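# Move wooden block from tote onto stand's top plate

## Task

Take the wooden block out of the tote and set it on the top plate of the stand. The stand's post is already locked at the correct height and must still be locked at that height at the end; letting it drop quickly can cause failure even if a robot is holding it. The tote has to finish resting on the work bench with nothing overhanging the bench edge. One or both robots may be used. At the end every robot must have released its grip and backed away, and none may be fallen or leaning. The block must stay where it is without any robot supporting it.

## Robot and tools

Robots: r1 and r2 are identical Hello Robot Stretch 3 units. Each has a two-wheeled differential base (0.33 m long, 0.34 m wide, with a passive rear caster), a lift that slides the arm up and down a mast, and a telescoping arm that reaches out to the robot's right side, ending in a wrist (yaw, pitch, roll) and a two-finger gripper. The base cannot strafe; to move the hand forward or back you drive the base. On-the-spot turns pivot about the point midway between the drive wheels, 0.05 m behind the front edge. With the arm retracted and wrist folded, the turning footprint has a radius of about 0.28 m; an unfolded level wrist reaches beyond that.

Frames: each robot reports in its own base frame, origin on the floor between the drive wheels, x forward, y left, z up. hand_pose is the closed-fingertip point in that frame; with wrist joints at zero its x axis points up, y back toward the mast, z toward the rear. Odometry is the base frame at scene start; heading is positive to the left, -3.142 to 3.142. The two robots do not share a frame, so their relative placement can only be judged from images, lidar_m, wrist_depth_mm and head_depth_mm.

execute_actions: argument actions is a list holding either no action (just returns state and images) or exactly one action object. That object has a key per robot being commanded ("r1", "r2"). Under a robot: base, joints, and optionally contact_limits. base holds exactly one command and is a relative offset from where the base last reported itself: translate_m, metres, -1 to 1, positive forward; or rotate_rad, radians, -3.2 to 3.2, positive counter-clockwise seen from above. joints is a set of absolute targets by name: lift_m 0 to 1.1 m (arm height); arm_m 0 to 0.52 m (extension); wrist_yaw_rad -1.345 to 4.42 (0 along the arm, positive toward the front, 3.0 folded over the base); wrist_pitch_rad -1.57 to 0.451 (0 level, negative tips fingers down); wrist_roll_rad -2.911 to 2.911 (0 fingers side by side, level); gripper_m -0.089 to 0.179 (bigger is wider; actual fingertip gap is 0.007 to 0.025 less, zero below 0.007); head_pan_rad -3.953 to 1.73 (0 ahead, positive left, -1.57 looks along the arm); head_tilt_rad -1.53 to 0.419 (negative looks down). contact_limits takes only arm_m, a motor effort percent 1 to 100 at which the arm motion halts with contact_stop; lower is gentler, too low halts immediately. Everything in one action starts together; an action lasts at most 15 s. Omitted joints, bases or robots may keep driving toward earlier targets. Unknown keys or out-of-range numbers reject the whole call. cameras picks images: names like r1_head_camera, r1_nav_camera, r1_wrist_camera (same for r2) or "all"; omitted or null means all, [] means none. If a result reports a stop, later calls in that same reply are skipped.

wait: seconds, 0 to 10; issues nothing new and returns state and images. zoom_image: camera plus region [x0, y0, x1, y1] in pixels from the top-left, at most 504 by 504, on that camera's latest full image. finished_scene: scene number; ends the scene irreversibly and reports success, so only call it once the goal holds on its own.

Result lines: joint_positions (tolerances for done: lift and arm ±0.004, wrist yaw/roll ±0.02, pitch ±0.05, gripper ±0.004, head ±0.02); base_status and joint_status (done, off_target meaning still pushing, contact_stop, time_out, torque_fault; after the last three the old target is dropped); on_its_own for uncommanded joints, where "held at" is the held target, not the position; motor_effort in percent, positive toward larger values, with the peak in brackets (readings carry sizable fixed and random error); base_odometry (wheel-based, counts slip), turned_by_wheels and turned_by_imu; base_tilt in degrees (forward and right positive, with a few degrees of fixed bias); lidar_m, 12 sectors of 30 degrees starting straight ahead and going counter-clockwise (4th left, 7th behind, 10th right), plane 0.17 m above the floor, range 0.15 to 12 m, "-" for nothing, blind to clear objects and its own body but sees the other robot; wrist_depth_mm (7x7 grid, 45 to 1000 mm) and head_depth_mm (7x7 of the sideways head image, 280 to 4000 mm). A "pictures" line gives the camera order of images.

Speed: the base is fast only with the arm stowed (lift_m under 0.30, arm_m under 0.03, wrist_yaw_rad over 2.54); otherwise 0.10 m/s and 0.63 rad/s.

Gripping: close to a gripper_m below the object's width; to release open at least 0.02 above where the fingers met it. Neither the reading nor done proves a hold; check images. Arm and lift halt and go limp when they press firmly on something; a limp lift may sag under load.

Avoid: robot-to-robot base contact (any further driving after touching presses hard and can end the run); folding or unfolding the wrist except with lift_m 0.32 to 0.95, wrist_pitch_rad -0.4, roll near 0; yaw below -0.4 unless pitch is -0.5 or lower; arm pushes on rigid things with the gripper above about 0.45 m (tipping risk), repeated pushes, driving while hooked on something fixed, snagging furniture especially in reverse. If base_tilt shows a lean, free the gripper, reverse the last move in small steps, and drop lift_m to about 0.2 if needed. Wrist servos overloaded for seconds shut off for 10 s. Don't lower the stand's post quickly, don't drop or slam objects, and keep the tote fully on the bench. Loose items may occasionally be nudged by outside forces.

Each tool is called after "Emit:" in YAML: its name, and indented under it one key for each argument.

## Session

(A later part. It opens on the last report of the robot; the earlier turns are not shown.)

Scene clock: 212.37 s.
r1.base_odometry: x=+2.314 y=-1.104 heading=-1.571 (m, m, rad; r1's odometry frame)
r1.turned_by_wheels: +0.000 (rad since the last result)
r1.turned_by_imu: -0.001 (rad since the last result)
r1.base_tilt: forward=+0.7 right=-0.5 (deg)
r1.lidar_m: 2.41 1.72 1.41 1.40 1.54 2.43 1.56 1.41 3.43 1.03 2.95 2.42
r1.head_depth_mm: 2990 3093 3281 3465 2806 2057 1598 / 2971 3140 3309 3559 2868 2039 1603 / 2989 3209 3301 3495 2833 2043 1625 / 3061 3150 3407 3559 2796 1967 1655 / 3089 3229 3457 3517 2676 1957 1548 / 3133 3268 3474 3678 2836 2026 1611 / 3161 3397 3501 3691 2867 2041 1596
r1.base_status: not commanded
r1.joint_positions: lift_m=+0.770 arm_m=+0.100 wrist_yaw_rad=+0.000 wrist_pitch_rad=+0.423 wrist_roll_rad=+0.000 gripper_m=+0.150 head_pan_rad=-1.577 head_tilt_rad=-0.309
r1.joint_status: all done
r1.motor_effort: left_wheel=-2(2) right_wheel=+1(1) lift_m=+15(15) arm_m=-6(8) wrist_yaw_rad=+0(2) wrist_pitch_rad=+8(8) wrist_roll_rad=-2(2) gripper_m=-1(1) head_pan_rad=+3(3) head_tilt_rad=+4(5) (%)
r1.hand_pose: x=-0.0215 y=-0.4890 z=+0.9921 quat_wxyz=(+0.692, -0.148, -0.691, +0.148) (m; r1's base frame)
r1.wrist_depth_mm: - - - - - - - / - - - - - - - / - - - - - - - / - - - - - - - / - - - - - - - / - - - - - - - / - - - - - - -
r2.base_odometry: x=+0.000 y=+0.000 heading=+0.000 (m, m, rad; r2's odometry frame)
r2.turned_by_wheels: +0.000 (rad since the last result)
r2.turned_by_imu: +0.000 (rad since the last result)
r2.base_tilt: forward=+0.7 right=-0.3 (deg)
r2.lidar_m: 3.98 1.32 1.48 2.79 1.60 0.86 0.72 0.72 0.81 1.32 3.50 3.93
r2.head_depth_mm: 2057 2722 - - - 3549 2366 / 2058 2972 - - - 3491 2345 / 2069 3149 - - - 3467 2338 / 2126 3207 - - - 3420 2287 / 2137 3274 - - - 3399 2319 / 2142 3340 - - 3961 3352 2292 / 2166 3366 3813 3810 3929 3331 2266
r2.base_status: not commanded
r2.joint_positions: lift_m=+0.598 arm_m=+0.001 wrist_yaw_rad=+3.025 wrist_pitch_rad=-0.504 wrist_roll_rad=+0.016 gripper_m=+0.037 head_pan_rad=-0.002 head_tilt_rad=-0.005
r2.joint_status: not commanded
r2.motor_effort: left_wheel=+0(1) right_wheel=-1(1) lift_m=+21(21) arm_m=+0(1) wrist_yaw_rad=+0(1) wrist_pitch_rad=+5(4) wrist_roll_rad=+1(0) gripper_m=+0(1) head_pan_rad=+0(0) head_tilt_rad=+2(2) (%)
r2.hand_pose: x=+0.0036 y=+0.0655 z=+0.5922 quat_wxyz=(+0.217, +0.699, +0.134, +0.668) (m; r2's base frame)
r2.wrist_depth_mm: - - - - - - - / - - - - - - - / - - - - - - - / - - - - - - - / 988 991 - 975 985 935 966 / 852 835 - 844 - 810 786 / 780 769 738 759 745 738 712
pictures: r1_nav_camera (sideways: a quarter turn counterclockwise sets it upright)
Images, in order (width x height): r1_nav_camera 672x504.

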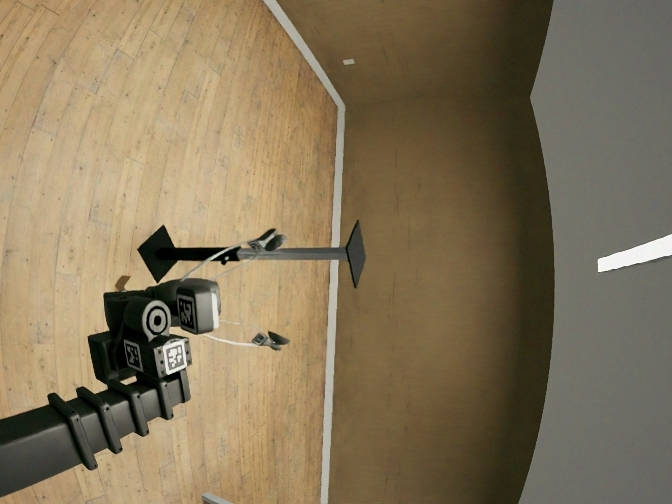

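Block fell. Look for it.

Emit:
execute_actions:
  actions:
    - {"r1":{"joints":{"head_tilt_rad":-1.0,"arm_m":0.0,"wrist_pitch_rad":-1.0}}}
  cameras: ["r1_nav_camera"]

Scene clock: 217.30 s.
r1.base_odometry: x=+2.314 y=-1.104 heading=-1.571 (m, m, rad; r1's odometry frame)
r1.turned_by_wheels: +0.000 (rad since the last result)
r1.turned_by_imu: -0.001 (rad since the last result)
r1.base_tilt: forward=+0.7 right=-0.5 (deg)
r1.lidar_m: 2.41 1.71 1.41 1.40 1.54 2.44 1.57 1.41 3.41 1.03 2.96 2.42
r1.head_depth_mm: 2561 2142 1821 1576 1450 - - / 2581 2120 1822 1579 1441 - 1152 / 2594 2134 1799 1564 1441 - - / 2556 2114 1798 1571 - - - / 2413 1996 1702 1563 1396 1235 1127 / 2527 2066 1799 1557 1388 1235 1117 / 2510 2089 1775 1546 1369 1236 1125
r1.base_status: not commanded
r1.joint_positions: lift_m=+0.770 arm_m=+0.000 wrist_yaw_rad=+0.000 wrist_pitch_rad=-1.003 wrist_roll_rad=+0.000 gripper_m=+0.150 head_pan_rad=-1.577 head_tilt_rad=-0.987
r1.joint_status: all done
r1.motor_effort: left_wheel=-2(2) right_wheel=+1(1) lift_m=+15(15) arm_m=-6(5) wrist_yaw_rad=+0(1) wrist_pitch_rad=+1(7) wrist_roll_rad=-2(2) gripper_m=-1(1) head_pan_rad=+3(3) head_tilt_rad=-8(45) (%)
r1.hand_pose: x=-0.0217 y=-0.2629 z=+0.6800 quat_wxyz=(+0.620, +0.340, -0.620, -0.340) (m; r1's base frame)
r1.wrist_depth_mm: - - - - - - - / - - - - - - - / 951 970 940 975 - - - / 888 888 884 904 913 923 915 / 827 824 841 852 858 856 847 / 788 780 769 766 789 - 818 / 723 736 730 733 727 735 746
r2.base_odometry: x=+0.000 y=+0.000 heading=+0.000 (m, m, rad; r2's odometry frame)
r2.turned_by_wheels: +0.000 (rad since the last result)
r2.turned_by_imu: -0.001 (rad since the last result)
r2.base_tilt: forward=+0.8 right=-0.2 (deg)
r2.lidar_m: 4.01 1.32 1.48 2.79 1.60 0.86 0.72 0.72 0.81 1.32 3.49 3.93
r2.head_depth_mm: 2063 2705 - - - 3522 2374 / 2064 2946 - - - 3474 2327 / 2078 3166 - - - 3510 2325 / 2101 3239 - - - 3416 2345 / 2137 3260 - - - 3371 2295 / 2136 3328 3883 3855 3989 3323 2260 / 2148 3339 3862 3872 3844 3231 2260
r2.base_status: not commanded
r2.joint_positions: lift_m=+0.598 arm_m=+0.001 wrist_yaw_rad=+3.025 wrist_pitch_rad=-0.504 wrist_roll_rad=+0.016 gripper_m=+0.037 head_pan_rad=-0.002 head_tilt_rad=-0.005
r2.joint_status: not commanded
r2.motor_effort: left_wheel=+1(1) right_wheel=-1(1) lift_m=+21(21) arm_m=+0(0) wrist_yaw_rad=+0(1) wrist_pitch_rad=+4(5) wrist_roll_rad=+0(1) gripper_m=+0(1) head_pan_rad=+0(1) head_tilt_rad=+2(2) (%)
r2.hand_pose: x=+0.0036 y=+0.0655 z=+0.5922 quat_wxyz=(+0.217, +0.699, +0.134, +0.668) (m; r2's base frame)
r2.wrist_depth_mm: - - - - - - - / - - - - - - - / - - - - - - - / - - - - - - - / - 987 - 954 - 928 946 / 896 829 - 863 - 847 818 / 779 746 743 746 733 706 715
pictures: r1_nav_camera (sideways: a quarter turn counterclockwise sets it upright)
Images, in order (width x height): r1_nav_camera 672x504.

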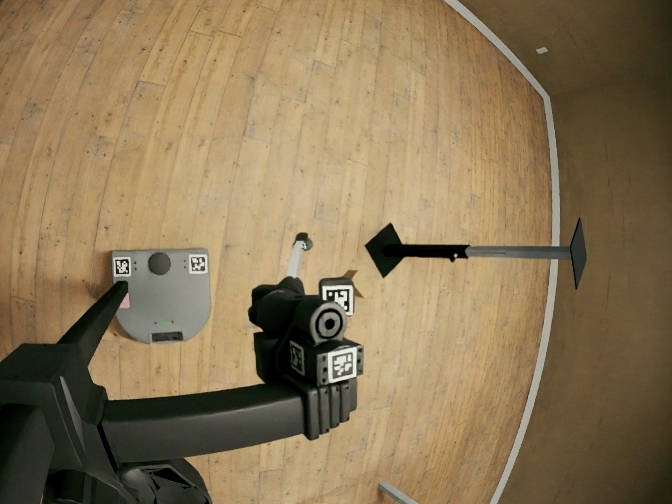

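Emit:
execute_actions:
  actions:
    - {"r1":{"joints":{"lift_m":0.3,"wrist_pitch_rad":-0.5}}}
  cameras: ["r1_nav_camera"]

Scene clock: 229.00 s.
r1.base_odometry: x=+2.314 y=-1.104 heading=-1.571 (m, m, rad; r1's odometry frame)
r1.turned_by_wheels: +0.000 (rad since the last result)
r1.turned_by_imu: -0.001 (rad since the last result)
r1.base_tilt: forward=+0.8 right=-0.5 (deg)
r1.lidar_m: 2.41 1.71 1.41 1.40 1.54 2.43 1.57 1.41 3.39 1.03 2.96 2.42
r1.head_depth_mm: 2563 2157 1814 1579 1401 1248 1138 / 2593 2121 1822 1569 1389 1246 1149 / 2555 2109 1809 1570 1385 1248 - / 2562 2085 1800 1566 1375 1282 - / 2406 1988 1713 1566 1378 1241 1131 / 2535 2083 1798 1549 1383 1239 1117 / 2519 2081 1768 1547 1363 1230 1126
r1.base_status: not commanded
r1.joint_positions: lift_m=+0.300 arm_m=+0.000 wrist_yaw_rad=+0.000 wrist_pitch_rad=-0.520 wrist_roll_rad=+0.000 gripper_m=+0.150 head_pan_rad=-1.577 head_tilt_rad=-0.987
r1.joint_status: all done
r1.motor_effort: left_wheel=-1(2) right_wheel=+1(1) lift_m=+14(15) arm_m=-5(4) wrist_yaw_rad=+0(1) wrist_pitch_rad=+8(8) wrist_roll_rad=-2(2) gripper_m=+0(1) head_pan_rad=+1(3) head_tilt_rad=-7(7) (%)
r1.hand_pose: x=-0.0216 y=-0.3558 z=+0.2908 quat_wxyz=(+0.684, +0.182, -0.683, -0.182) (m; r1's base frame)
r1.wrist_depth_mm: - - - - - - - / - - - - - - - / 827 848 848 827 838 843 866 / 668 675 665 651 662 673 675 / 554 582 552 565 563 579 558 / 474 480 479 477 485 - 482 / 413 408 416 415 421 406 423
r2.base_odometry: x=+0.000 y=+0.000 heading=+0.000 (m, m, rad; r2's odometry frame)
r2.turned_by_wheels: +0.000 (rad since the last result)
r2.turned_by_imu: -0.001 (rad since the last result)
r2.base_tilt: forward=+0.6 right=-0.2 (deg)
r2.lidar_m: 4.00 1.31 1.48 2.79 1.60 0.86 0.72 0.72 0.81 1.32 3.49 3.92
r2.head_depth_mm: 2055 2727 - - - 3481 2365 / 2059 2969 - - - 3502 2341 / 2084 3217 - - - 3573 2323 / 2094 3291 - - - 3420 2295 / 2124 3290 - - - 3347 2303 / 2133 3397 3914 3919 - 3360 2277 / 2156 3347 3850 3860 3937 3311 2253
r2.base_status: not commanded
r2.joint_positions: lift_m=+0.598 arm_m=+0.001 wrist_yaw_rad=+3.025 wrist_pitch_rad=-0.504 wrist_roll_rad=+0.016 gripper_m=+0.037 head_pan_rad=-0.002 head_tilt_rad=-0.005
r2.joint_status: not commanded
r2.motor_effort: left_wheel=+1(1) right_wheel=-1(1) lift_m=+21(21) arm_m=+0(0) wrist_yaw_rad=+0(0) wrist_pitch_rad=+5(4) wrist_roll_rad=+1(0) gripper_m=-1(0) head_pan_rad=+2(1) head_tilt_rad=+2(2) (%)
r2.hand_pose: x=+0.0036 y=+0.0655 z=+0.5922 quat_wxyz=(+0.217, +0.699, +0.134, +0.668) (m; r2's base frame)
r2.wrist_depth_mm: - - - - - - - / - - - - - - - / - - - - - - - / - - - - - - - / - 984 - 961 993 930 947 / 847 848 - 824 - 845 849 / 761 748 732 733 728 721 714
pictures: r1_nav_camera (sideways: a quarter turn counterclockwise sets it upright)
Images, in order (width x height): r1_nav_camera 672x504.

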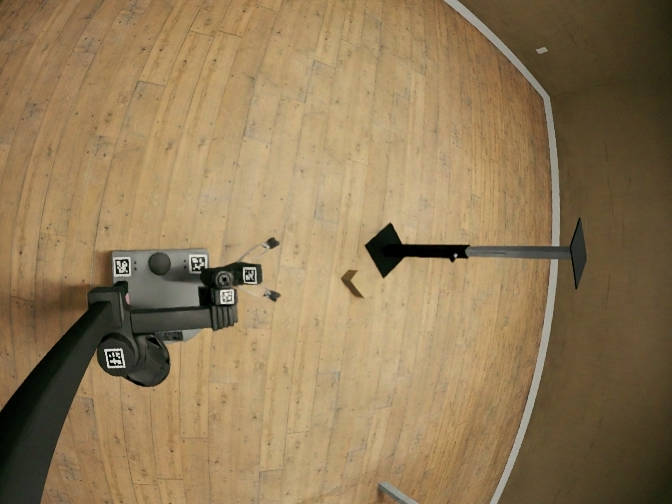

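Emit:
execute_actions:
  actions:
    - {"r1":{"base":{"rotate_rad":-0.8}}}
  cameras: []

Emit:
execute_actions:
  actions:
    - {"r1":{"base":{"translate_m":0.25}}}
  cameras: []

Emit:
execute_actions:
  actions:
    - {"r1":{"base":{"rotate_rad":0.8}}}
  cameras: []

Emit:
execute_actions:
  actions:
    - {"r1":{"base":{"translate_m":-0.24},"joints":{"lift_m":0.2}}}
  cameras: ["r1_nav_camera"]

Scene clock: 240.03 s.
r1.base_odometry: x=+2.314 y=-1.104 heading=-2.371 (m, m, rad; r1's odometry frame)
r1.turned_by_wheels: -0.800 (rad since the last result)
r1.turned_by_imu: -0.810 (rad since the last result)
r1.base_tilt: forward=+0.8 right=-0.5 (deg)
r1.lidar_m: 2.59 2.40 2.22 1.50 1.40 1.42 1.80 2.78 1.41 1.80 3.39 1.03
r1.head_depth_mm: 2525 2129 1749 1586 1401 1259 1134 / 2585 2129 1816 1577 1398 1255 1151 / 2410 2054 1797 1578 1394 1248 - / 2528 2112 1795 1559 1382 1285 - / 2539 2079 1812 1554 1382 1240 1123 / 2535 2065 1777 1552 1377 1238 1129 / 2513 2048 1780 1546 1376 1234 1118
r1.base_status: done
r1.joint_positions: lift_m=+0.300 arm_m=+0.000 wrist_yaw_rad=+0.000 wrist_pitch_rad=-0.519 wrist_roll_rad=+0.000 gripper_m=+0.150 head_pan_rad=-1.577 head_tilt_rad=-0.987
r1.joint_status: not commanded
r1.motor_effort: left_wheel=+3(8) right_wheel=-3(6) lift_m=+14(14) arm_m=-5(5) wrist_yaw_rad=+0(1) wrist_pitch_rad=+8(8) wrist_roll_rad=-2(2) gripper_m=-1(2) head_pan_rad=+2(3) head_tilt_rad=-7(8) (%)
r1.hand_pose: x=-0.0216 y=-0.3559 z=+0.2908 quat_wxyz=(+0.684, +0.182, -0.683, -0.182) (m; r1's base frame)
r1.wrist_depth_mm: - - - - - - - / - - - - - - - / 843 831 849 844 873 854 858 / 660 670 668 665 679 688 676 / 556 581 552 564 561 580 562 / 472 479 482 477 479 - 481 / 415 410 418 416 417 415 422
r2.base_odometry: x=+0.000 y=+0.000 heading=+0.000 (m, m, rad; r2's odometry frame)
r2.turned_by_wheels: +0.000 (rad since the last result)
r2.turned_by_imu: -0.001 (rad since the last result)
r2.base_tilt: forward=+0.5 right=-0.3 (deg)
r2.lidar_m: 4.01 1.32 1.48 2.90 1.61 0.86 0.72 0.72 0.81 1.32 3.49 3.92
r2.head_depth_mm: 2030 2714 - - - 3484 2370 / 2051 2969 - - - 3511 2360 / 2087 3185 - - - 3524 2344 / 2096 3210 - - - 3451 2304 / 2116 3331 - - - 3365 2305 / 2150 3324 - 3980 3923 3356 2276 / 2148 3385 3875 3852 3834 3281 2267
r2.base_status: not commanded
r2.joint_positions: lift_m=+0.598 arm_m=+0.001 wrist_yaw_rad=+3.025 wrist_pitch_rad=-0.504 wrist_roll_rad=+0.016 gripper_m=+0.037 head_pan_rad=-0.002 head_tilt_rad=-0.005
r2.joint_status: not commanded
r2.motor_effort: left_wheel=+1(1) right_wheel=-1(1) lift_m=+21(21) arm_m=+0(0) wrist_yaw_rad=+0(1) wrist_pitch_rad=+4(5) wrist_roll_rad=+1(1) gripper_m=+0(0) head_pan_rad=+0(0) head_tilt_rad=+2(2) (%)
r2.hand_pose: x=+0.0036 y=+0.0655 z=+0.5922 quat_wxyz=(+0.217, +0.699, +0.134, +0.668) (m; r2's base frame)
r2.wrist_depth_mm: - - - - - - - / - - - - - - - / - - - - - - - / - - - - - - - / - - - 954 983 945 895 / 887 871 - 837 - 833 805 / 755 758 741 743 733 725 707
pictures: none
No camera images: the call's "cameras" was empty. Leave "cameras" out to get every camera's image.

Scene clock: 243.80 s.
r1.base_odometry: x=+2.135 y=-1.278 heading=-2.371 (m, m, rad; r1's odometry frame)
r1.turned_by_wheels: +0.000 (rad since the last result)
r1.turned_by_imu: +0.000 (rad since the last result)
r1.base_tilt: forward=+0.7 right=-0.5 (deg)
r1.lidar_m: 2.36 2.21 2.23 1.66 1.55 1.57 2.00 3.02 1.54 1.88 0.86 3.29
r1.head_depth_mm: 2583 2121 1818 1576 1398 1257 1134 / 2427 2075 1811 1572 1391 1247 1149 / 2585 2122 1793 1574 1387 1249 - / 2507 2105 1793 1559 1391 1284 - / 2542 2099 1796 1553 1373 1236 1126 / 2546 2074 1763 1547 1353 1235 1119 / 2513 2091 1767 1537 1369 1231 1123
r1.base_status: done
r1.joint_positions: lift_m=+0.300 arm_m=+0.000 wrist_yaw_rad=+0.000 wrist_pitch_rad=-0.519 wrist_roll_rad=+0.000 gripper_m=+0.150 head_pan_rad=-1.577 head_tilt_rad=-0.987
r1.joint_status: not commanded
r1.motor_effort: left_wheel=+2(8) right_wheel=-3(4) lift_m=+14(14) arm_m=-5(6) wrist_yaw_rad=+0(0) wrist_pitch_rad=+8(8) wrist_roll_rad=-2(2) gripper_m=-1(1) head_pan_rad=+2(3) head_tilt_rad=-7(7) (%)
r1.hand_pose: x=-0.0216 y=-0.3559 z=+0.2908 quat_wxyz=(+0.684, +0.182, -0.683, -0.182) (m; r1's base frame)
r1.wrist_depth_mm: - - - - - - - / - - - - - - - / 843 834 856 855 864 869 866 / 656 614 684 679 671 678 688 / 554 531 559 564 558 583 566 / 479 476 478 480 481 - 479 / 416 413 418 417 416 411 418
r2.base_odometry: x=+0.000 y=+0.000 heading=+0.000 (m, m, rad; r2's odometry frame)
r2.turned_by_wheels: +0.000 (rad since the last result)
r2.turned_by_imu: +0.000 (rad since the last result)
r2.base_tilt: forward=+0.8 right=-0.4 (deg)
r2.lidar_m: 4.03 1.32 1.48 3.11 1.60 0.86 0.72 0.72 0.81 1.32 3.49 3.93
r2.head_depth_mm: 2060 2719 - - - 3553 2353 / 2079 2986 - - - 3466 2354 / 2085 3264 - - - 3462 2333 / 2084 3276 - - - 3402 2340 / 2125 3246 - - - 3418 2266 / 2142 3305 3970 - 3930 3365 2283 / 2161 3339 3780 3893 3946 3292 2260
r2.base_status: not commanded
r2.joint_positions: lift_m=+0.598 arm_m=+0.001 wrist_yaw_rad=+3.025 wrist_pitch_rad=-0.504 wrist_roll_rad=+0.016 gripper_m=+0.037 head_pan_rad=-0.002 head_tilt_rad=-0.005
r2.joint_status: not commanded
r2.motor_effort: left_wheel=+1(1) right_wheel=-1(1) lift_m=+21(21) arm_m=+0(1) wrist_yaw_rad=+0(1) wrist_pitch_rad=+4(5) wrist_roll_rad=+0(1) gripper_m=-1(0) head_pan_rad=+0(0) head_tilt_rad=+2(2) (%)
r2.hand_pose: x=+0.0036 y=+0.0655 z=+0.5922 quat_wxyz=(+0.217, +0.699, +0.134, +0.668) (m; r2's base frame)
r2.wrist_depth_mm: - - - - - - - / - - - - - - - / - - - - - - - / - - - - - - - / 998 995 - 969 978 951 959 / 853 860 - 856 - 822 811 / 767 748 734 737 736 729 733
pictures: none
No camera images: the call's "cameras" was empty. Leave "cameras" out to get every camera's image.

Scene clock: 246.00 s.
r1.base_odometry: x=+2.135 y=-1.278 heading=-1.571 (m, m, rad; r1's odometry frame)
r1.turned_by_wheels: +0.800 (rad since the last result)
r1.turned_by_imu: +0.809 (rad since the last result)
r1.base_tilt: forward=+0.8 right=-0.4 (deg)
r1.lidar_m: 2.20 1.89 1.55 1.54 1.71 2.69 1.54 1.85 3.27 0.86 2.71 2.22
r1.head_depth_mm: 2592 2137 1805 1581 1403 1247 1137 / 2526 2128 1800 1584 1374 1252 1147 / 2341 2028 1691 1528 1391 1243 - / 2576 2104 1798 1564 1384 1281 - / 2526 2113 1785 1550 1367 1234 1124 / 2493 2076 1768 1545 1378 1239 1123 / 2512 2056 1775 1550 1381 1230 1119
r1.base_status: done
r1.joint_positions: lift_m=+0.300 arm_m=+0.000 wrist_yaw_rad=+0.000 wrist_pitch_rad=-0.519 wrist_roll_rad=+0.000 gripper_m=+0.150 head_pan_rad=-1.577 head_tilt_rad=-0.987
r1.joint_status: not commanded
r1.motor_effort: left_wheel=-5(8) right_wheel=+3(8) lift_m=+14(14) arm_m=-5(5) wrist_yaw_rad=+0(0) wrist_pitch_rad=+8(8) wrist_roll_rad=-2(2) gripper_m=-1(0) head_pan_rad=+3(2) head_tilt_rad=-7(8) (%)
r1.hand_pose: x=-0.0216 y=-0.3559 z=+0.2909 quat_wxyz=(+0.684, +0.182, -0.683, -0.182) (m; r1's base frame)
r1.wrist_depth_mm: - - - - - - - / - - - - - - - / 850 850 851 840 809 854 846 / 674 672 672 681 687 652 693 / 557 573 557 553 542 558 566 / 484 475 472 475 479 - 479 / 419 410 415 420 414 410 422
r2.base_odometry: x=+0.000 y=+0.000 heading=+0.000 (m, m, rad; r2's odometry frame)
r2.turned_by_wheels: +0.000 (rad since the last result)
r2.turned_by_imu: +0.000 (rad since the last result)
r2.base_tilt: forward=+0.7 right=-0.2 (deg)
r2.lidar_m: 4.02 1.32 1.48 3.03 1.60 0.86 0.72 0.72 0.81 1.32 3.48 3.91
r2.head_depth_mm: 2026 2724 - - - 3512 2343 / 2086 2957 - - - 3524 2331 / 2083 3163 - - - 3454 2329 / 2070 3251 - - - 3426 2301 / 2106 3213 - - - 3418 2287 / 2122 3331 3992 3941 4000 3332 2234 / 2158 3382 3808 3802 3758 3276 2266
r2.base_status: not commanded
r2.joint_positions: lift_m=+0.598 arm_m=+0.001 wrist_yaw_rad=+3.025 wrist_pitch_rad=-0.504 wrist_roll_rad=+0.016 gripper_m=+0.037 head_pan_rad=-0.002 head_tilt_rad=-0.005
r2.joint_status: not commanded
r2.motor_effort: left_wheel=+1(0) right_wheel=-1(1) lift_m=+21(21) arm_m=+0(0) wrist_yaw_rad=+0(0) wrist_pitch_rad=+5(5) wrist_roll_rad=+0(1) gripper_m=-1(1) head_pan_rad=+0(1) head_tilt_rad=+2(1) (%)
r2.hand_pose: x=+0.0036 y=+0.0655 z=+0.5922 quat_wxyz=(+0.217, +0.699, +0.134, +0.668) (m; r2's base frame)
r2.wrist_depth_mm: - - - - - - - / - - - - - - - / - - - - - - - / - - - - - - - / - 987 - 961 - 944 916 / 859 877 - 845 - 812 785 / 763 760 727 746 728 720 731
pictures: none
No camera images: the call's "cameras" was empty. Leave "cameras" out to get every camera's image.

Scene clock: 249.50 s.
r1.base_odometry: x=+2.135 y=-1.038 heading=-1.571 (m, m, rad; r1's odometry frame)
r1.turned_by_wheels: +0.000 (rad since the last result)
r1.turned_by_imu: -0.001 (rad since the last result)
r1.base_tilt: forward=+0.8 right=-0.5 (deg)
r1.lidar_m: 2.44 1.94 1.59 1.58 1.75 2.76 1.30 1.64 3.21 0.85 2.99 2.46
r1.head_depth_mm: 2608 2154 1803 1591 1399 1257 1138 / 2563 2120 1812 1582 1385 1250 1146 / 2582 2114 1806 1577 1390 1252 - / 2576 2115 1798 1558 1367 1260 - / 2454 2000 1711 1493 1381 1237 1122 / 2386 2081 1773 1547 1377 1240 1115 / 2494 2088 1772 1548 1369 1231 1123
r1.base_status: done
r1.joint_positions: lift_m=+0.200 arm_m=+0.000 wrist_yaw_rad=+0.000 wrist_pitch_rad=-0.519 wrist_roll_rad=+0.000 gripper_m=+0.150 head_pan_rad=-1.577 head_tilt_rad=-0.987
r1.joint_status: all done
r1.motor_effort: left_wheel=-4(10) right_wheel=+3(4) lift_m=+14(15) arm_m=-6(6) wrist_yaw_rad=+0(0) wrist_pitch_rad=+8(8) wrist_roll_rad=-2(2) gripper_m=-1(1) head_pan_rad=+1(2) head_tilt_rad=-8(7) (%)
r1.hand_pose: x=-0.0216 y=-0.3559 z=+0.1909 quat_wxyz=(+0.684, +0.181, -0.683, -0.182) (m; r1's base frame)
r1.wrist_depth_mm: - - - - - - - / 870 871 837 865 885 880 886 / 651 645 630 620 648 656 651 / 520 511 517 472 518 522 516 / 423 437 424 430 428 449 430 / 366 362 365 365 365 - 367 / 327 313 318 320 320 313 323
r2.base_odometry: x=+0.000 y=+0.000 heading=+0.000 (m, m, rad; r2's odometry frame)
r2.turned_by_wheels: +0.000 (rad since the last result)
r2.turned_by_imu: +0.000 (rad since the last result)
r2.base_tilt: forward=+0.7 right=-0.2 (deg)
r2.lidar_m: 4.02 1.31 1.48 2.80 1.60 0.86 0.72 0.72 0.81 1.32 3.48 3.91
r2.head_depth_mm: 2043 2724 - - - 3532 2353 / 2082 2950 - - - 3459 2328 / 2085 3172 - - - 3440 2337 / 2082 3255 - - - 3395 2327 / 2121 3340 - - - 3397 2292 / 2132 3304 3915 3963 3992 3308 2280 / 2158 3362 3848 3949 3866 3301 2255
r2.base_status: not commanded
r2.joint_positions: lift_m=+0.598 arm_m=+0.001 wrist_yaw_rad=+3.025 wrist_pitch_rad=-0.504 wrist_roll_rad=+0.016 gripper_m=+0.037 head_pan_rad=-0.002 head_tilt_rad=-0.005
r2.joint_status: not commanded
r2.motor_effort: left_wheel=+1(1) right_wheel=-1(1) lift_m=+21(21) arm_m=+0(0) wrist_yaw_rad=+1(1) wrist_pitch_rad=+5(5) wrist_roll_rad=+1(0) gripper_m=+1(0) head_pan_rad=+0(1) head_tilt_rad=+2(2) (%)
r2.hand_pose: x=+0.0036 y=+0.0655 z=+0.5922 quat_wxyz=(+0.217, +0.699, +0.134, +0.668) (m; r2's base frame)
r2.wrist_depth_mm: - - - - - - - / - - - - - - - / - - - - - - - / - - - - - - - / - - - 989 948 937 927 / 883 867 - 823 - 806 810 / 759 740 739 732 749 722 728
pictures: r1_nav_camera (sideways: a quarter turn counterclockwise sets it upright)
Images, in order (width x height): r1_nav_camera 672x504.

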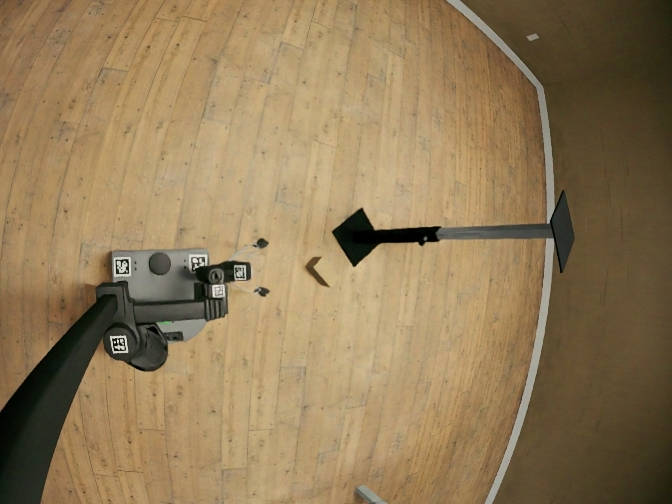

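Emit:
execute_actions:
  actions:
    - {"r1":{"joints":{"lift_m":0.06,"arm_m":0.2}}}
  cameras: ["r1_wrist_camera","r1_nav_camera"]

Scene clock: 256.47 s.
r1.base_odometry: x=+2.135 y=-1.038 heading=-1.571 (m, m, rad; r1's odometry frame)
r1.turned_by_wheels: +0.000 (rad since the last result)
r1.turned_by_imu: -0.001 (rad since the last result)
r1.base_tilt: forward=+0.8 right=-0.6 (deg)
r1.lidar_m: 2.44 1.95 1.59 1.58 1.76 2.77 1.30 1.64 3.22 0.85 3.02 2.45
r1.head_depth_mm: 2619 2114 1823 1569 1396 1254 1139 / 2562 2146 1798 1566 1387 1252 1158 / 2558 2117 1798 1579 1390 1248 - / 2550 2106 1798 1549 1375 1206 1165 / 2496 2007 1727 1496 1391 1234 1132 / 2396 2067 1765 1557 1371 1233 1120 / 2499 2081 1762 1533 1372 1234 1108
r1.base_status: not commanded
r1.joint_positions: lift_m=+0.060 arm_m=+0.200 wrist_yaw_rad=+0.000 wrist_pitch_rad=-0.519 wrist_roll_rad=+0.000 gripper_m=+0.150 head_pan_rad=-1.577 head_tilt_rad=-0.987
r1.joint_status: all done
r1.motor_effort: left_wheel=-4(4) right_wheel=+3(4) lift_m=+14(14) arm_m=+5(7) wrist_yaw_rad=+0(0) wrist_pitch_rad=+8(8) wrist_roll_rad=-2(2) gripper_m=-1(0) head_pan_rad=+1(1) head_tilt_rad=-8(8) (%)
r1.hand_pose: x=-0.0216 y=-0.5551 z=+0.0510 quat_wxyz=(+0.684, +0.181, -0.683, -0.182) (m; r1's base frame)
r1.wrist_depth_mm: 763 771 626 785 785 772 781 / 492 496 410 496 501 511 505 / 362 364 348 208 228 368 370 / 288 290 290 205 267 294 292 / 239 248 239 228 241 249 242 / 207 205 205 204 205 - 206 / - 176 179 179 179 176 180
r2.base_odometry: x=+0.000 y=+0.000 heading=+0.000 (m, m, rad; r2's odometry frame)
r2.turned_by_wheels: +0.000 (rad since the last result)
r2.turned_by_imu: -0.001 (rad since the last result)
r2.base_tilt: forward=+0.6 right=-0.3 (deg)
r2.lidar_m: 4.00 1.32 1.48 2.80 1.60 0.86 0.72 0.72 0.81 1.32 3.45 3.92
r2.head_depth_mm: 2029 2736 - - - 3525 2368 / 2065 2945 - - - 3503 2338 / 2067 3209 - - - 3444 2349 / 2103 3183 - - - 3480 2307 / 2136 3275 - - - 3365 2288 / 2158 3292 3968 3994 3967 3333 2298 / 2157 3413 3797 3836 3893 3291 2267
r2.base_status: not commanded
r2.joint_positions: lift_m=+0.598 arm_m=+0.001 wrist_yaw_rad=+3.025 wrist_pitch_rad=-0.504 wrist_roll_rad=+0.016 gripper_m=+0.037 head_pan_rad=-0.002 head_tilt_rad=-0.005
r2.joint_status: not commanded
r2.motor_effort: left_wheel=+1(1) right_wheel=-1(1) lift_m=+21(20) arm_m=+0(0) wrist_yaw_rad=+1(1) wrist_pitch_rad=+4(5) wrist_roll_rad=+1(1) gripper_m=-1(1) head_pan_rad=+0(1) head_tilt_rad=+2(2) (%)
r2.hand_pose: x=+0.0036 y=+0.0655 z=+0.5922 quat_wxyz=(+0.217, +0.699, +0.134, +0.668) (m; r2's base frame)
r2.wrist_depth_mm: - - - - - - - / - - - - - - - / - - - - - - - / - - - - - - - / - 991 - 985 997 956 929 / 899 842 - 848 - 806 792 / 763 751 717 739 737 723 731
pictures: r1_nav_camera (sideways: a quarter turn counterclockwise sets it upright), r1_wrist_camera
Images, in order (width x height): r1_nav_camera 672x504, r1_wrist_camera 644x364.

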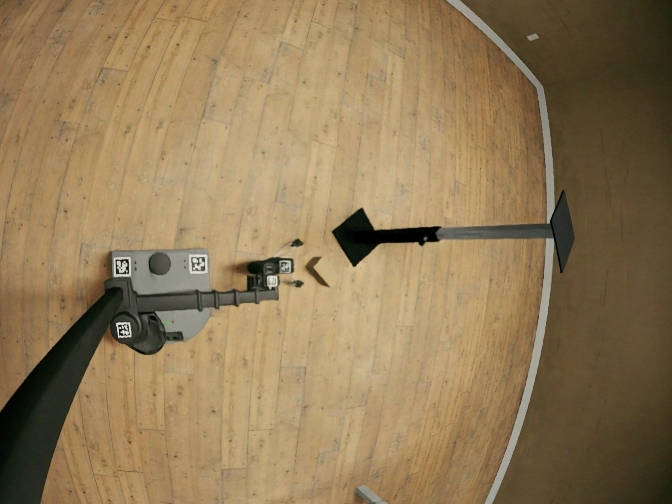

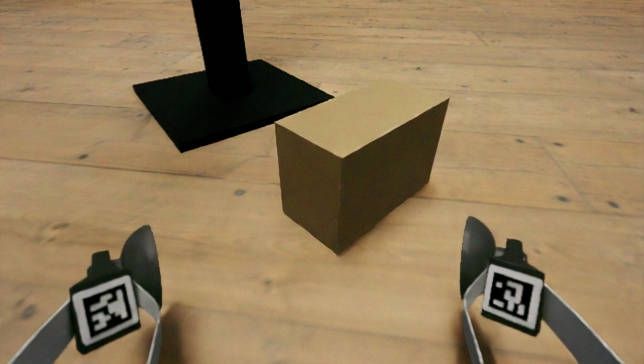

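Emit:
execute_actions:
  actions:
    - {"r1":{"base":{"translate_m":0.05},"joints":{"wrist_yaw_rad":-0.6}}}
  cameras: ["r1_wrist_camera","r1_nav_camera"]

Scene clock: 265.63 s.
r1.base_odometry: x=+2.135 y=-1.088 heading=-1.571 (m, m, rad; r1's odometry frame)
r1.turned_by_wheels: +0.000 (rad since the last result)
r1.turned_by_imu: -0.001 (rad since the last result)
r1.base_tilt: forward=+0.8 right=-0.5 (deg)
r1.lidar_m: 2.39 1.93 1.59 1.57 1.74 2.74 1.35 1.69 3.23 0.85 2.94 2.41
r1.head_depth_mm: 2599 2140 1823 1586 1393 1264 1137 / 2572 2120 1815 1569 1388 1243 1151 / 2560 2142 1808 1575 1379 1247 - / 2530 2100 1782 1557 1361 1207 1163 / 2316 1991 1698 1501 1385 1241 1131 / 2504 2071 1770 1557 1375 1241 1122 / 2506 2070 1759 1553 1376 1240 1120
r1.base_status: done
r1.joint_positions: lift_m=+0.060 arm_m=+0.200 wrist_yaw_rad=-0.598 wrist_pitch_rad=-0.519 wrist_roll_rad=+0.000 gripper_m=+0.150 head_pan_rad=-1.577 head_tilt_rad=-0.987
r1.joint_status: all done
r1.motor_effort: left_wheel=-4(7) right_wheel=+3(7) lift_m=+14(14) arm_m=+6(5) wrist_yaw_rad=-3(2) wrist_pitch_rad=+7(8) wrist_roll_rad=-2(2) gripper_m=+0(2) head_pan_rad=+3(2) head_tilt_rad=-8(8) (%)
r1.hand_pose: x=-0.1401 y=-0.5185 z=+0.0510 quat_wxyz=(+0.600, -0.028, -0.706, -0.375) (m; r1's base frame)
r1.wrist_depth_mm: 755 761 782 764 784 773 796 / 494 499 494 502 498 504 510 / 346 202 261 367 371 370 371 / 267 183 269 290 292 294 294 / 240 204 235 240 242 250 243 / 208 205 206 206 207 - 206 / - 177 179 179 180 176 180
r2.base_odometry: x=+0.000 y=+0.000 heading=+0.000 (m, m, rad; r2's odometry frame)
r2.turned_by_wheels: +0.000 (rad since the last result)
r2.turned_by_imu: +0.000 (rad since the last result)
r2.base_tilt: forward=+0.5 right=-0.2 (deg)
r2.lidar_m: 4.01 1.31 1.48 2.84 1.60 0.86 0.72 0.72 0.81 1.32 3.49 3.90
r2.head_depth_mm: 2039 2730 - - - 3601 2374 / 2054 2935 - - - 3491 2302 / 2056 3193 - - - 3463 2318 / 2123 3284 - - - 3424 2306 / 2109 3255 - - - 3361 2280 / 2151 3311 3993 3973 3990 3334 2275 / 2186 3290 3914 3938 3946 3346 2243
r2.base_status: not commanded
r2.joint_positions: lift_m=+0.598 arm_m=+0.001 wrist_yaw_rad=+3.025 wrist_pitch_rad=-0.504 wrist_roll_rad=+0.016 gripper_m=+0.037 head_pan_rad=-0.002 head_tilt_rad=-0.005
r2.joint_status: not commanded
r2.motor_effort: left_wheel=+1(1) right_wheel=-1(1) lift_m=+21(21) arm_m=+0(0) wrist_yaw_rad=+0(0) wrist_pitch_rad=+5(5) wrist_roll_rad=+1(1) gripper_m=+0(0) head_pan_rad=+0(1) head_tilt_rad=+2(2) (%)
r2.hand_pose: x=+0.0036 y=+0.0655 z=+0.5922 quat_wxyz=(+0.217, +0.699, +0.134, +0.668) (m; r2's base frame)
r2.wrist_depth_mm: - - - - - - - / - - - - - - - / - - - - - - - / - - - - - - - / 963 989 - 963 - 940 938 / 875 845 - 838 - 804 834 / 767 764 733 757 736 727 729
pictures: r1_nav_camera (sideways: a quarter turn counterclockwise sets it upright), r1_wrist_camera
Images, in order (width x height): r1_nav_camera 672x504, r1_wrist_camera 644x364.

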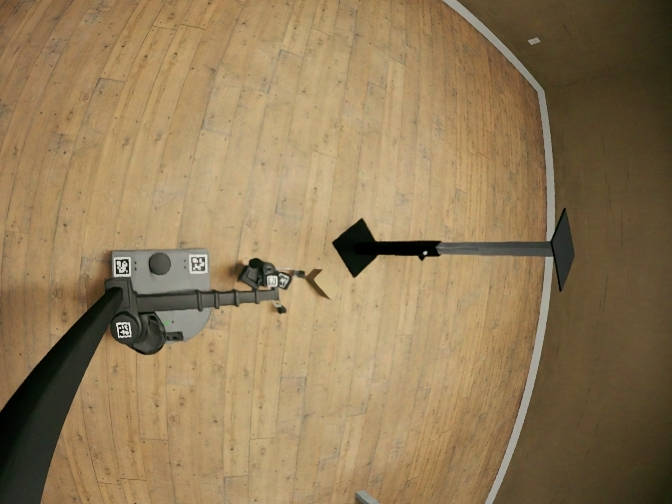

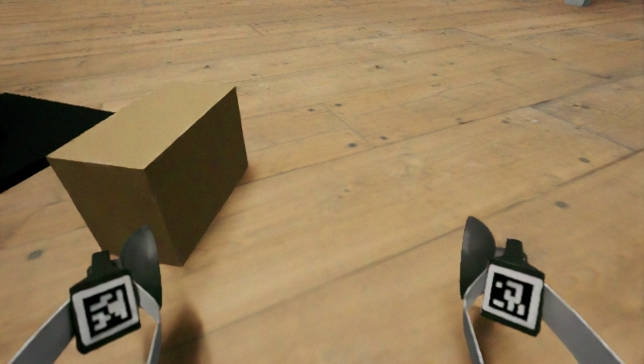

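Emit:
execute_actions:
  actions:
    - {"r1":{"joints":{"arm_m":0.36}}}
  cameras: ["r1_wrist_camera"]

Scene clock: 274.40 s.
r1.base_odometry: x=+2.135 y=-1.088 heading=-1.571 (m, m, rad; r1's odometry frame)
r1.turned_by_wheels: +0.000 (rad since the last result)
r1.turned_by_imu: -0.001 (rad since the last result)
r1.base_tilt: forward=+0.7 right=-0.5 (deg)
r1.lidar_m: 2.39 1.93 1.58 1.58 1.74 2.75 1.35 1.69 3.24 0.85 2.94 2.41
r1.head_depth_mm: 2576 2139 1816 1586 1398 1252 1136 / 2578 2114 1802 1566 1394 1248 1150 / 2568 2084 1821 1574 1382 1248 - / 2560 2117 1789 1561 1358 1238 1167 / 2316 2012 1708 1505 1375 1239 1123 / 2517 2069 1779 1550 1380 1231 1116 / 2504 2079 1769 1538 1373 1232 1125
r1.base_status: not commanded
r1.joint_positions: lift_m=+0.060 arm_m=+0.360 wrist_yaw_rad=-0.599 wrist_pitch_rad=-0.519 wrist_roll_rad=-0.001 gripper_m=+0.150 head_pan_rad=-1.577 head_tilt_rad=-0.987
r1.joint_status: all done
r1.motor_effort: left_wheel=-4(5) right_wheel=+3(3) lift_m=+14(14) arm_m=+6(7) wrist_yaw_rad=-2(3) wrist_pitch_rad=+8(8) wrist_roll_rad=-2(2) gripper_m=-1(2) head_pan_rad=+2(1) head_tilt_rad=-7(7) (%)
r1.hand_pose: x=-0.1402 y=-0.6784 z=+0.0509 quat_wxyz=(+0.600, -0.028, -0.706, -0.375) (m; r1's base frame)
r1.wrist_depth_mm: 746 759 762 769 779 780 791 / 488 494 493 494 499 500 508 / 365 360 363 202 367 369 369 / 272 274 159 167 280 291 293 / 225 226 137 168 241 249 242 / 198 192 138 194 206 - 206 / - 174 167 178 178 175 179
r2.base_odometry: x=+0.000 y=+0.000 heading=+0.000 (m, m, rad; r2's odometry frame)
r2.turned_by_wheels: +0.000 (rad since the last result)
r2.turned_by_imu: -0.001 (rad since the last result)
r2.base_tilt: forward=+0.6 right=-0.1 (deg)
r2.lidar_m: 4.00 1.32 1.48 2.84 1.60 0.86 0.72 0.72 0.81 1.32 3.49 3.91
r2.head_depth_mm: 2049 2717 - - - 3563 2403 / 2054 2970 - - - 3496 2364 / 2092 3218 - - - 3451 2309 / 2092 3236 - - - 3416 2295 / 2123 3277 - - - 3297 2293 / 2141 3297 3954 3927 - 3428 2253 / 2134 3368 3752 3871 3847 3312 2247
r2.base_status: not commanded
r2.joint_positions: lift_m=+0.598 arm_m=+0.001 wrist_yaw_rad=+3.025 wrist_pitch_rad=-0.504 wrist_roll_rad=+0.016 gripper_m=+0.037 head_pan_rad=-0.002 head_tilt_rad=-0.005
r2.joint_status: not commanded
r2.motor_effort: left_wheel=+1(0) right_wheel=-1(0) lift_m=+21(21) arm_m=+0(0) wrist_yaw_rad=+1(0) wrist_pitch_rad=+4(5) wrist_roll_rad=+0(0) gripper_m=+0(0) head_pan_rad=+0(0) head_tilt_rad=+2(2) (%)
r2.hand_pose: x=+0.0036 y=+0.0655 z=+0.5922 quat_wxyz=(+0.217, +0.699, +0.134, +0.668) (m; r2's base frame)
r2.wrist_depth_mm: - - - - - - - / - - - - - - - / - - - - - - - / - - - - - - - / - - - 978 960 966 910 / 900 857 - 851 - 826 809 / 769 745 728 735 750 725 733
pictures: r1_wrist_camera
Images, in order (width x height): r1_wrist_camera 644x364.

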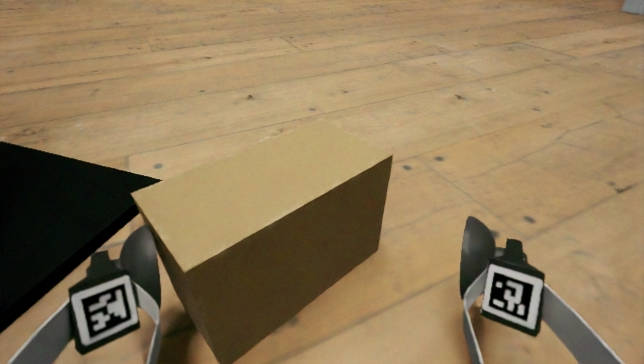

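Emit:
execute_actions:
  actions:
    - {"r1":{"joints":{"gripper_m":0.0}}}
  cameras: ["r1_wrist_camera"]

Scene clock: 279.17 s.
r1.base_odometry: x=+2.135 y=-1.088 heading=-1.571 (m, m, rad; r1's odometry frame)
r1.turned_by_wheels: +0.000 (rad since the last result)
r1.turned_by_imu: -0.001 (rad since the last result)
r1.base_tilt: forward=+0.7 right=-0.6 (deg)
r1.lidar_m: 2.39 1.94 1.59 1.57 1.74 2.75 1.35 1.68 3.23 0.85 2.94 2.40
r1.head_depth_mm: 2609 2143 1830 1585 1397 1261 1128 / 2569 2120 1793 1564 1401 1259 1147 / 2540 2108 1799 1562 1390 1254 - / 2565 2122 1797 1549 1381 1244 1170 / 2297 1995 1717 1504 1378 1241 1127 / 2478 2059 1768 1549 1376 1237 1119 / 2525 2075 1783 1546 1370 1235 1123
r1.base_status: not commanded
r1.joint_positions: lift_m=+0.060 arm_m=+0.360 wrist_yaw_rad=-0.598 wrist_pitch_rad=-0.519 wrist_roll_rad=-0.001 gripper_m=+0.000 head_pan_rad=-1.577 head_tilt_rad=-0.987
r1.joint_status: all done
r1.motor_effort: left_wheel=-5(4) right_wheel=+2(3) lift_m=+14(14) arm_m=+6(6) wrist_yaw_rad=-3(2) wrist_pitch_rad=+8(7) wrist_roll_rad=-2(2) gripper_m=-3(83) head_pan_rad=+4(2) head_tilt_rad=-7(8) (%)
r1.hand_pose: x=-0.1401 y=-0.6785 z=+0.0510 quat_wxyz=(+0.600, -0.028, -0.706, -0.375) (m; r1's base frame)
r1.wrist_depth_mm: 759 763 755 770 797 794 801 / 487 487 495 494 497 499 503 / 362 363 361 203 214 370 371 / 271 276 275 169 230 291 295 / 226 236 236 187 233 243 241 / 198 205 203 - 205 205 207 / 178 178 179 178 179 179 179
r2.base_odometry: x=+0.000 y=+0.000 heading=+0.000 (m, m, rad; r2's odometry frame)
r2.turned_by_wheels: +0.000 (rad since the last result)
r2.turned_by_imu: -0.001 (rad since the last result)
r2.base_tilt: forward=+0.5 right=+0.0 (deg)
r2.lidar_m: 4.01 1.31 1.48 2.84 1.60 0.86 0.72 0.72 0.81 1.32 3.47 3.91
r2.head_depth_mm: 2047 2698 - - - 3524 2387 / 2063 2966 - - - 3537 2368 / 2092 3221 - - - 3407 2342 / 2109 3257 - - - 3432 2299 / 2113 3269 - - - 3364 2302 / 2157 3273 3908 3958 3950 3337 2263 / 2165 3362 3810 3875 3973 3307 2260
r2.base_status: not commanded
r2.joint_positions: lift_m=+0.598 arm_m=+0.001 wrist_yaw_rad=+3.025 wrist_pitch_rad=-0.504 wrist_roll_rad=+0.016 gripper_m=+0.037 head_pan_rad=-0.002 head_tilt_rad=-0.005
r2.joint_status: not commanded
r2.motor_effort: left_wheel=+1(1) right_wheel=-1(1) lift_m=+21(21) arm_m=+0(0) wrist_yaw_rad=+0(0) wrist_pitch_rad=+5(4) wrist_roll_rad=+1(1) gripper_m=+0(0) head_pan_rad=+0(0) head_tilt_rad=+2(2) (%)
r2.hand_pose: x=+0.0036 y=+0.0655 z=+0.5922 quat_wxyz=(+0.217, +0.699, +0.134, +0.668) (m; r2's base frame)
r2.wrist_depth_mm: - - - - - - - / - - - - - - - / - - - - - - - / - - - - - - - / - - - 950 999 929 931 / 880 860 - 870 - 813 823 / 753 756 753 742 748 726 728
pictures: r1_wrist_camera
Images, in order (width x height): r1_wrist_camera 644x364.

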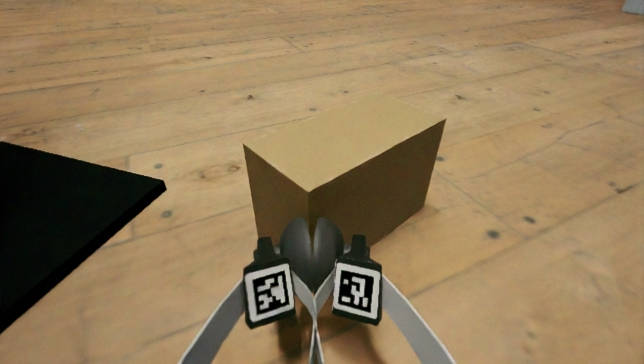

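Emit:
execute_actions:
  actions:
    - {"r1":{"base":{"translate_m":0.13},"joints":{"gripper_m":0.17,"wrist_yaw_rad":-1.25}}}
  cameras: []

Emit:
execute_actions:
  actions:
    - {"r1":{"joints":{"arm_m":0.51}}}
  cameras: ["r1_wrist_camera","r1_nav_camera"]

Scene clock: 296.30 s.
r1.base_odometry: x=+2.134 y=-1.218 heading=-1.571 (m, m, rad; r1's odometry frame)
r1.turned_by_wheels: +0.000 (rad since the last result)
r1.turned_by_imu: -0.001 (rad since the last result)
r1.base_tilt: forward=+0.9 right=-0.5 (deg)
r1.lidar_m: 2.26 1.91 1.57 1.55 1.72 2.70 1.48 1.80 3.25 3.21 2.79 2.28
r1.head_depth_mm: 2595 2134 1808 1572 1391 1249 1138 / 2612 2122 1820 1573 1387 1255 1146 / 2405 2063 1798 1568 1381 1245 - / 2465 2069 1717 1502 1433 1250 1169 / 2538 2088 1776 1557 1379 1242 1127 / 2519 2071 1786 1557 1388 1231 1123 / 2497 2064 1767 1534 1376 1236 1123
r1.base_status: done
r1.joint_positions: lift_m=+0.060 arm_m=+0.360 wrist_yaw_rad=-1.248 wrist_pitch_rad=-0.519 wrist_roll_rad=-0.001 gripper_m=+0.170 head_pan_rad=-1.577 head_tilt_rad=-0.987
r1.joint_status: all done
r1.motor_effort: left_wheel=-5(5) right_wheel=+3(7) lift_m=+14(14) arm_m=+6(6) wrist_yaw_rad=-3(6) wrist_pitch_rad=+8(7) wrist_roll_rad=-2(2) gripper_m=+0(83) head_pan_rad=+3(2) head_tilt_rad=-8(7) (%)
r1.hand_pose: x=-0.2212 y=-0.5712 z=+0.0510 quat_wxyz=(+0.449, -0.252, -0.660, -0.547) (m; r1's base frame)
r1.wrist_depth_mm: 774 761 766 765 786 772 802 / 487 461 435 497 508 506 499 / 361 232 303 364 366 369 373 / 290 266 268 292 293 292 294 / 239 248 240 242 241 251 242 / 209 204 204 204 206 206 206 / - 178 179 179 179 179 178
r2.base_odometry: x=+0.000 y=+0.000 heading=+0.000 (m, m, rad; r2's odometry frame)
r2.turned_by_wheels: +0.000 (rad since the last result)
r2.turned_by_imu: -0.001 (rad since the last result)
r2.base_tilt: forward=+0.7 right=-0.3 (deg)
r2.lidar_m: 4.00 1.32 1.48 2.96 1.60 0.86 0.72 0.72 0.81 1.32 3.49 3.91
r2.head_depth_mm: 2065 2713 - - - 3560 2387 / 2068 2896 - - - 3508 2362 / 2102 3200 - - - 3453 2307 / 2099 3288 - - - 3388 2340 / 2123 3221 - - - 3344 2281 / 2134 3300 3893 3945 - 3353 2285 / 2148 3397 3820 3822 3892 3315 2279
r2.base_status: not commanded
r2.joint_positions: lift_m=+0.598 arm_m=+0.001 wrist_yaw_rad=+3.025 wrist_pitch_rad=-0.504 wrist_roll_rad=+0.016 gripper_m=+0.037 head_pan_rad=-0.002 head_tilt_rad=-0.005
r2.joint_status: not commanded
r2.motor_effort: left_wheel=+0(1) right_wheel=+0(1) lift_m=+21(21) arm_m=+0(0) wrist_yaw_rad=+1(1) wrist_pitch_rad=+5(4) wrist_roll_rad=+1(0) gripper_m=-1(0) head_pan_rad=+0(1) head_tilt_rad=+2(2) (%)
r2.hand_pose: x=+0.0036 y=+0.0655 z=+0.5922 quat_wxyz=(+0.217, +0.699, +0.134, +0.668) (m; r2's base frame)
r2.wrist_depth_mm: - - - - - - - / - - - - - - - / - - - - - - - / - - - - - - - / - - - 989 984 957 911 / 874 878 - 826 - 816 807 / 768 748 727 755 740 712 727
pictures: none
No camera images: the call's "cameras" was empty. Leave "cameras" out to get every camera's image.

Scene clock: 298.67 s.
r1.base_odometry: x=+2.134 y=-1.218 heading=-1.571 (m, m, rad; r1's odometry frame)
r1.turned_by_wheels: +0.000 (rad since the last result)
r1.turned_by_imu: +0.000 (rad since the last result)
r1.base_tilt: forward=+0.7 right=-0.6 (deg)
r1.lidar_m: 2.26 1.91 1.56 1.55 1.72 2.71 1.48 1.80 3.23 0.86 2.78 2.27
r1.head_depth_mm: 2560 2108 1812 1593 1396 1263 1140 / 2547 2117 1821 1582 1389 1258 1154 / 2388 2056 1798 1574 1389 1243 - / 2473 2053 1720 1554 1377 1241 1161 / 2523 2096 1791 1550 1387 1243 1130 / 2528 2071 1770 1554 1382 1241 1115 / 2501 2064 1779 1550 1361 1226 1114
r1.base_status: not commanded
r1.joint_positions: lift_m=+0.060 arm_m=+0.510 wrist_yaw_rad=-1.249 wrist_pitch_rad=-0.519 wrist_roll_rad=-0.001 gripper_m=+0.170 head_pan_rad=-1.577 head_tilt_rad=-0.987
r1.joint_status: all done
r1.motor_effort: left_wheel=-5(5) right_wheel=+3(3) lift_m=+14(14) arm_m=+6(8) wrist_yaw_rad=-3(3) wrist_pitch_rad=+8(7) wrist_roll_rad=-2(2) gripper_m=+0(1) head_pan_rad=+3(1) head_tilt_rad=-7(7) (%)
r1.hand_pose: x=-0.2212 y=-0.7211 z=+0.0510 quat_wxyz=(+0.449, -0.252, -0.660, -0.547) (m; r1's base frame)
r1.wrist_depth_mm: 754 749 778 763 781 789 797 / 490 499 487 462 503 499 509 / 363 363 367 227 227 370 369 / 289 290 289 241 214 292 291 / 238 248 239 232 231 250 241 / - 203 205 205 206 206 206 / - 174 179 178 180 179 177
r2.base_odometry: x=+0.000 y=+0.000 heading=+0.000 (m, m, rad; r2's odometry frame)
r2.turned_by_wheels: +0.000 (rad since the last result)
r2.turned_by_imu: +0.000 (rad since the last result)
r2.base_tilt: forward=+0.6 right=-0.2 (deg)
r2.lidar_m: 4.01 1.31 1.48 2.96 1.60 0.86 0.72 0.72 0.81 1.32 3.48 3.93
r2.head_depth_mm: 2052 2680 - - - 3531 2379 / 2072 2933 - - - 3514 2339 / 2084 3209 - - - 3463 2380 / 2101 3262 - - - 3378 2339 / 2157 3273 - - - 3415 2278 / 2132 3260 - 3928 3997 3363 2264 / 2163 3388 3814 3807 3847 3301 2243
r2.base_status: not commanded
r2.joint_positions: lift_m=+0.598 arm_m=+0.001 wrist_yaw_rad=+3.025 wrist_pitch_rad=-0.504 wrist_roll_rad=+0.016 gripper_m=+0.037 head_pan_rad=-0.002 head_tilt_rad=-0.005
r2.joint_status: not commanded
r2.motor_effort: left_wheel=+1(1) right_wheel=-1(1) lift_m=+21(21) arm_m=+0(0) wrist_yaw_rad=+0(0) wrist_pitch_rad=+5(4) wrist_roll_rad=+1(0) gripper_m=+0(1) head_pan_rad=+0(0) head_tilt_rad=+1(2) (%)
r2.hand_pose: x=+0.0036 y=+0.0655 z=+0.5922 quat_wxyz=(+0.217, +0.699, +0.134, +0.668) (m; r2's base frame)
r2.wrist_depth_mm: - - - - - - - / - - - - - - - / - - - - - - - / - - - - - - - / - 970 - 999 973 921 922 / 888 866 - 864 - 823 814 / 769 749 754 721 751 730 712
pictures: r1_nav_camera (sideways: a quarter turn counterclockwise sets it upright), r1_wrist_camera
Images, in order (width x height): r1_nav_camera 672x504, r1_wrist_camera 644x364.

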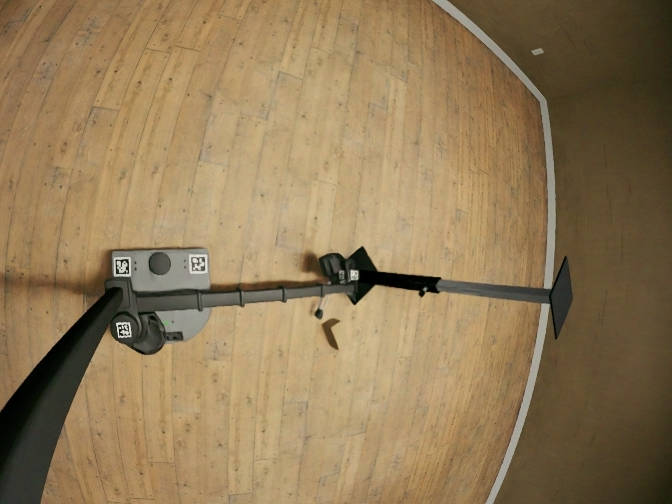

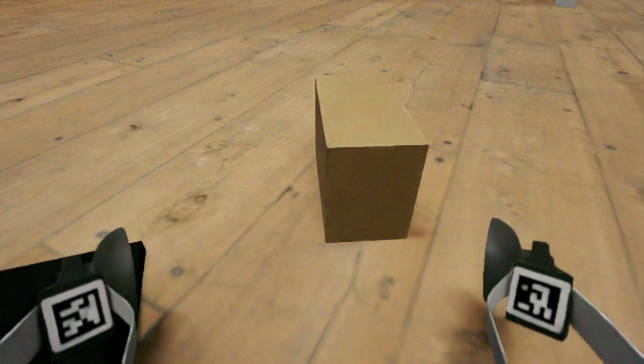

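Emit:
execute_actions:
  actions:
    - {"r1":{"base":{"translate_m":-0.16},"joints":{"arm_m":0.49}}}
  cameras: ["r1_wrist_camera"]

Scene clock: 306.60 s.
r1.base_odometry: x=+2.135 y=-1.058 heading=-1.571 (m, m, rad; r1's odometry frame)
r1.turned_by_wheels: +0.000 (rad since the last result)
r1.turned_by_imu: -0.001 (rad since the last result)
r1.base_tilt: forward=+0.9 right=-0.6 (deg)
r1.lidar_m: 2.42 1.94 1.59 1.58 1.75 2.76 1.32 1.66 3.22 0.85 2.97 2.43
r1.head_depth_mm: 2610 2113 1814 1570 1398 1261 1133 / 2573 2126 1799 1588 1387 1250 1151 / 2573 2111 1791 1573 1380 1246 - / 2520 2090 1791 1607 1359 1251 1167 / 2358 1972 1668 1506 1370 1241 1125 / 2500 2087 1756 1554 1382 1236 1118 / 2510 2065 1754 1552 1371 1231 1116
r1.base_status: done
r1.joint_positions: lift_m=+0.060 arm_m=+0.490 wrist_yaw_rad=-1.249 wrist_pitch_rad=-0.519 wrist_roll_rad=-0.001 gripper_m=+0.170 head_pan_rad=-1.577 head_tilt_rad=-0.987
r1.joint_status: all done
r1.motor_effort: left_wheel=-3(8) right_wheel=+2(5) lift_m=+14(14) arm_m=-5(7) wrist_yaw_rad=-3(3) wrist_pitch_rad=+7(7) wrist_roll_rad=-2(2) gripper_m=-2(1) head_pan_rad=+2(3) head_tilt_rad=-7(8) (%)
r1.hand_pose: x=-0.2212 y=-0.7019 z=+0.0510 quat_wxyz=(+0.449, -0.252, -0.660, -0.547) (m; r1's base frame)
r1.wrist_depth_mm: 757 763 762 771 781 765 795 / 489 492 493 495 495 506 507 / 361 362 365 367 370 369 368 / 287 287 159 279 292 292 292 / 239 240 132 225 241 248 241 / 210 118 113 120 205 205 206 / - 102 98 101 180 179 178
r2.base_odometry: x=+0.000 y=+0.000 heading=+0.000 (m, m, rad; r2's odometry frame)
r2.turned_by_wheels: +0.000 (rad since the last result)
r2.turned_by_imu: -0.001 (rad since the last result)
r2.base_tilt: forward=+0.7 right=-0.2 (deg)
r2.lidar_m: 4.02 1.31 1.48 2.82 1.60 0.86 0.72 0.72 0.81 1.32 3.49 3.91
r2.head_depth_mm: 2060 2733 - - - 3540 2348 / 2084 2997 - - - 3568 2336 / 2083 3197 - - - 3466 2330 / 2101 3252 - - - 3456 2320 / 2121 3227 - - - 3380 2307 / 2146 3327 3936 3965 3988 3361 2217 / 2167 3401 3808 3942 3839 3359 2236
r2.base_status: not commanded
r2.joint_positions: lift_m=+0.598 arm_m=+0.001 wrist_yaw_rad=+3.025 wrist_pitch_rad=-0.504 wrist_roll_rad=+0.016 gripper_m=+0.037 head_pan_rad=-0.002 head_tilt_rad=-0.005
r2.joint_status: not commanded
r2.motor_effort: left_wheel=+1(1) right_wheel=-1(0) lift_m=+21(21) arm_m=+0(1) wrist_yaw_rad=+0(0) wrist_pitch_rad=+5(5) wrist_roll_rad=+1(0) gripper_m=-1(1) head_pan_rad=+0(1) head_tilt_rad=+2(2) (%)
r2.hand_pose: x=+0.0036 y=+0.0655 z=+0.5922 quat_wxyz=(+0.217, +0.699, +0.134, +0.668) (m; r2's base frame)
r2.wrist_depth_mm: - - - - - - - / - - - - - - - / - - - - - - - / - - - - - - - / - - - 957 960 926 903 / 906 858 - 838 - 841 822 / 770 771 743 738 733 713 741
pictures: r1_wrist_camera
Images, in order (width x height): r1_wrist_camera 644x364.

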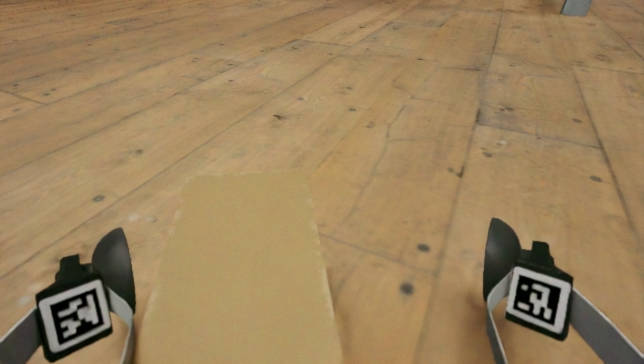

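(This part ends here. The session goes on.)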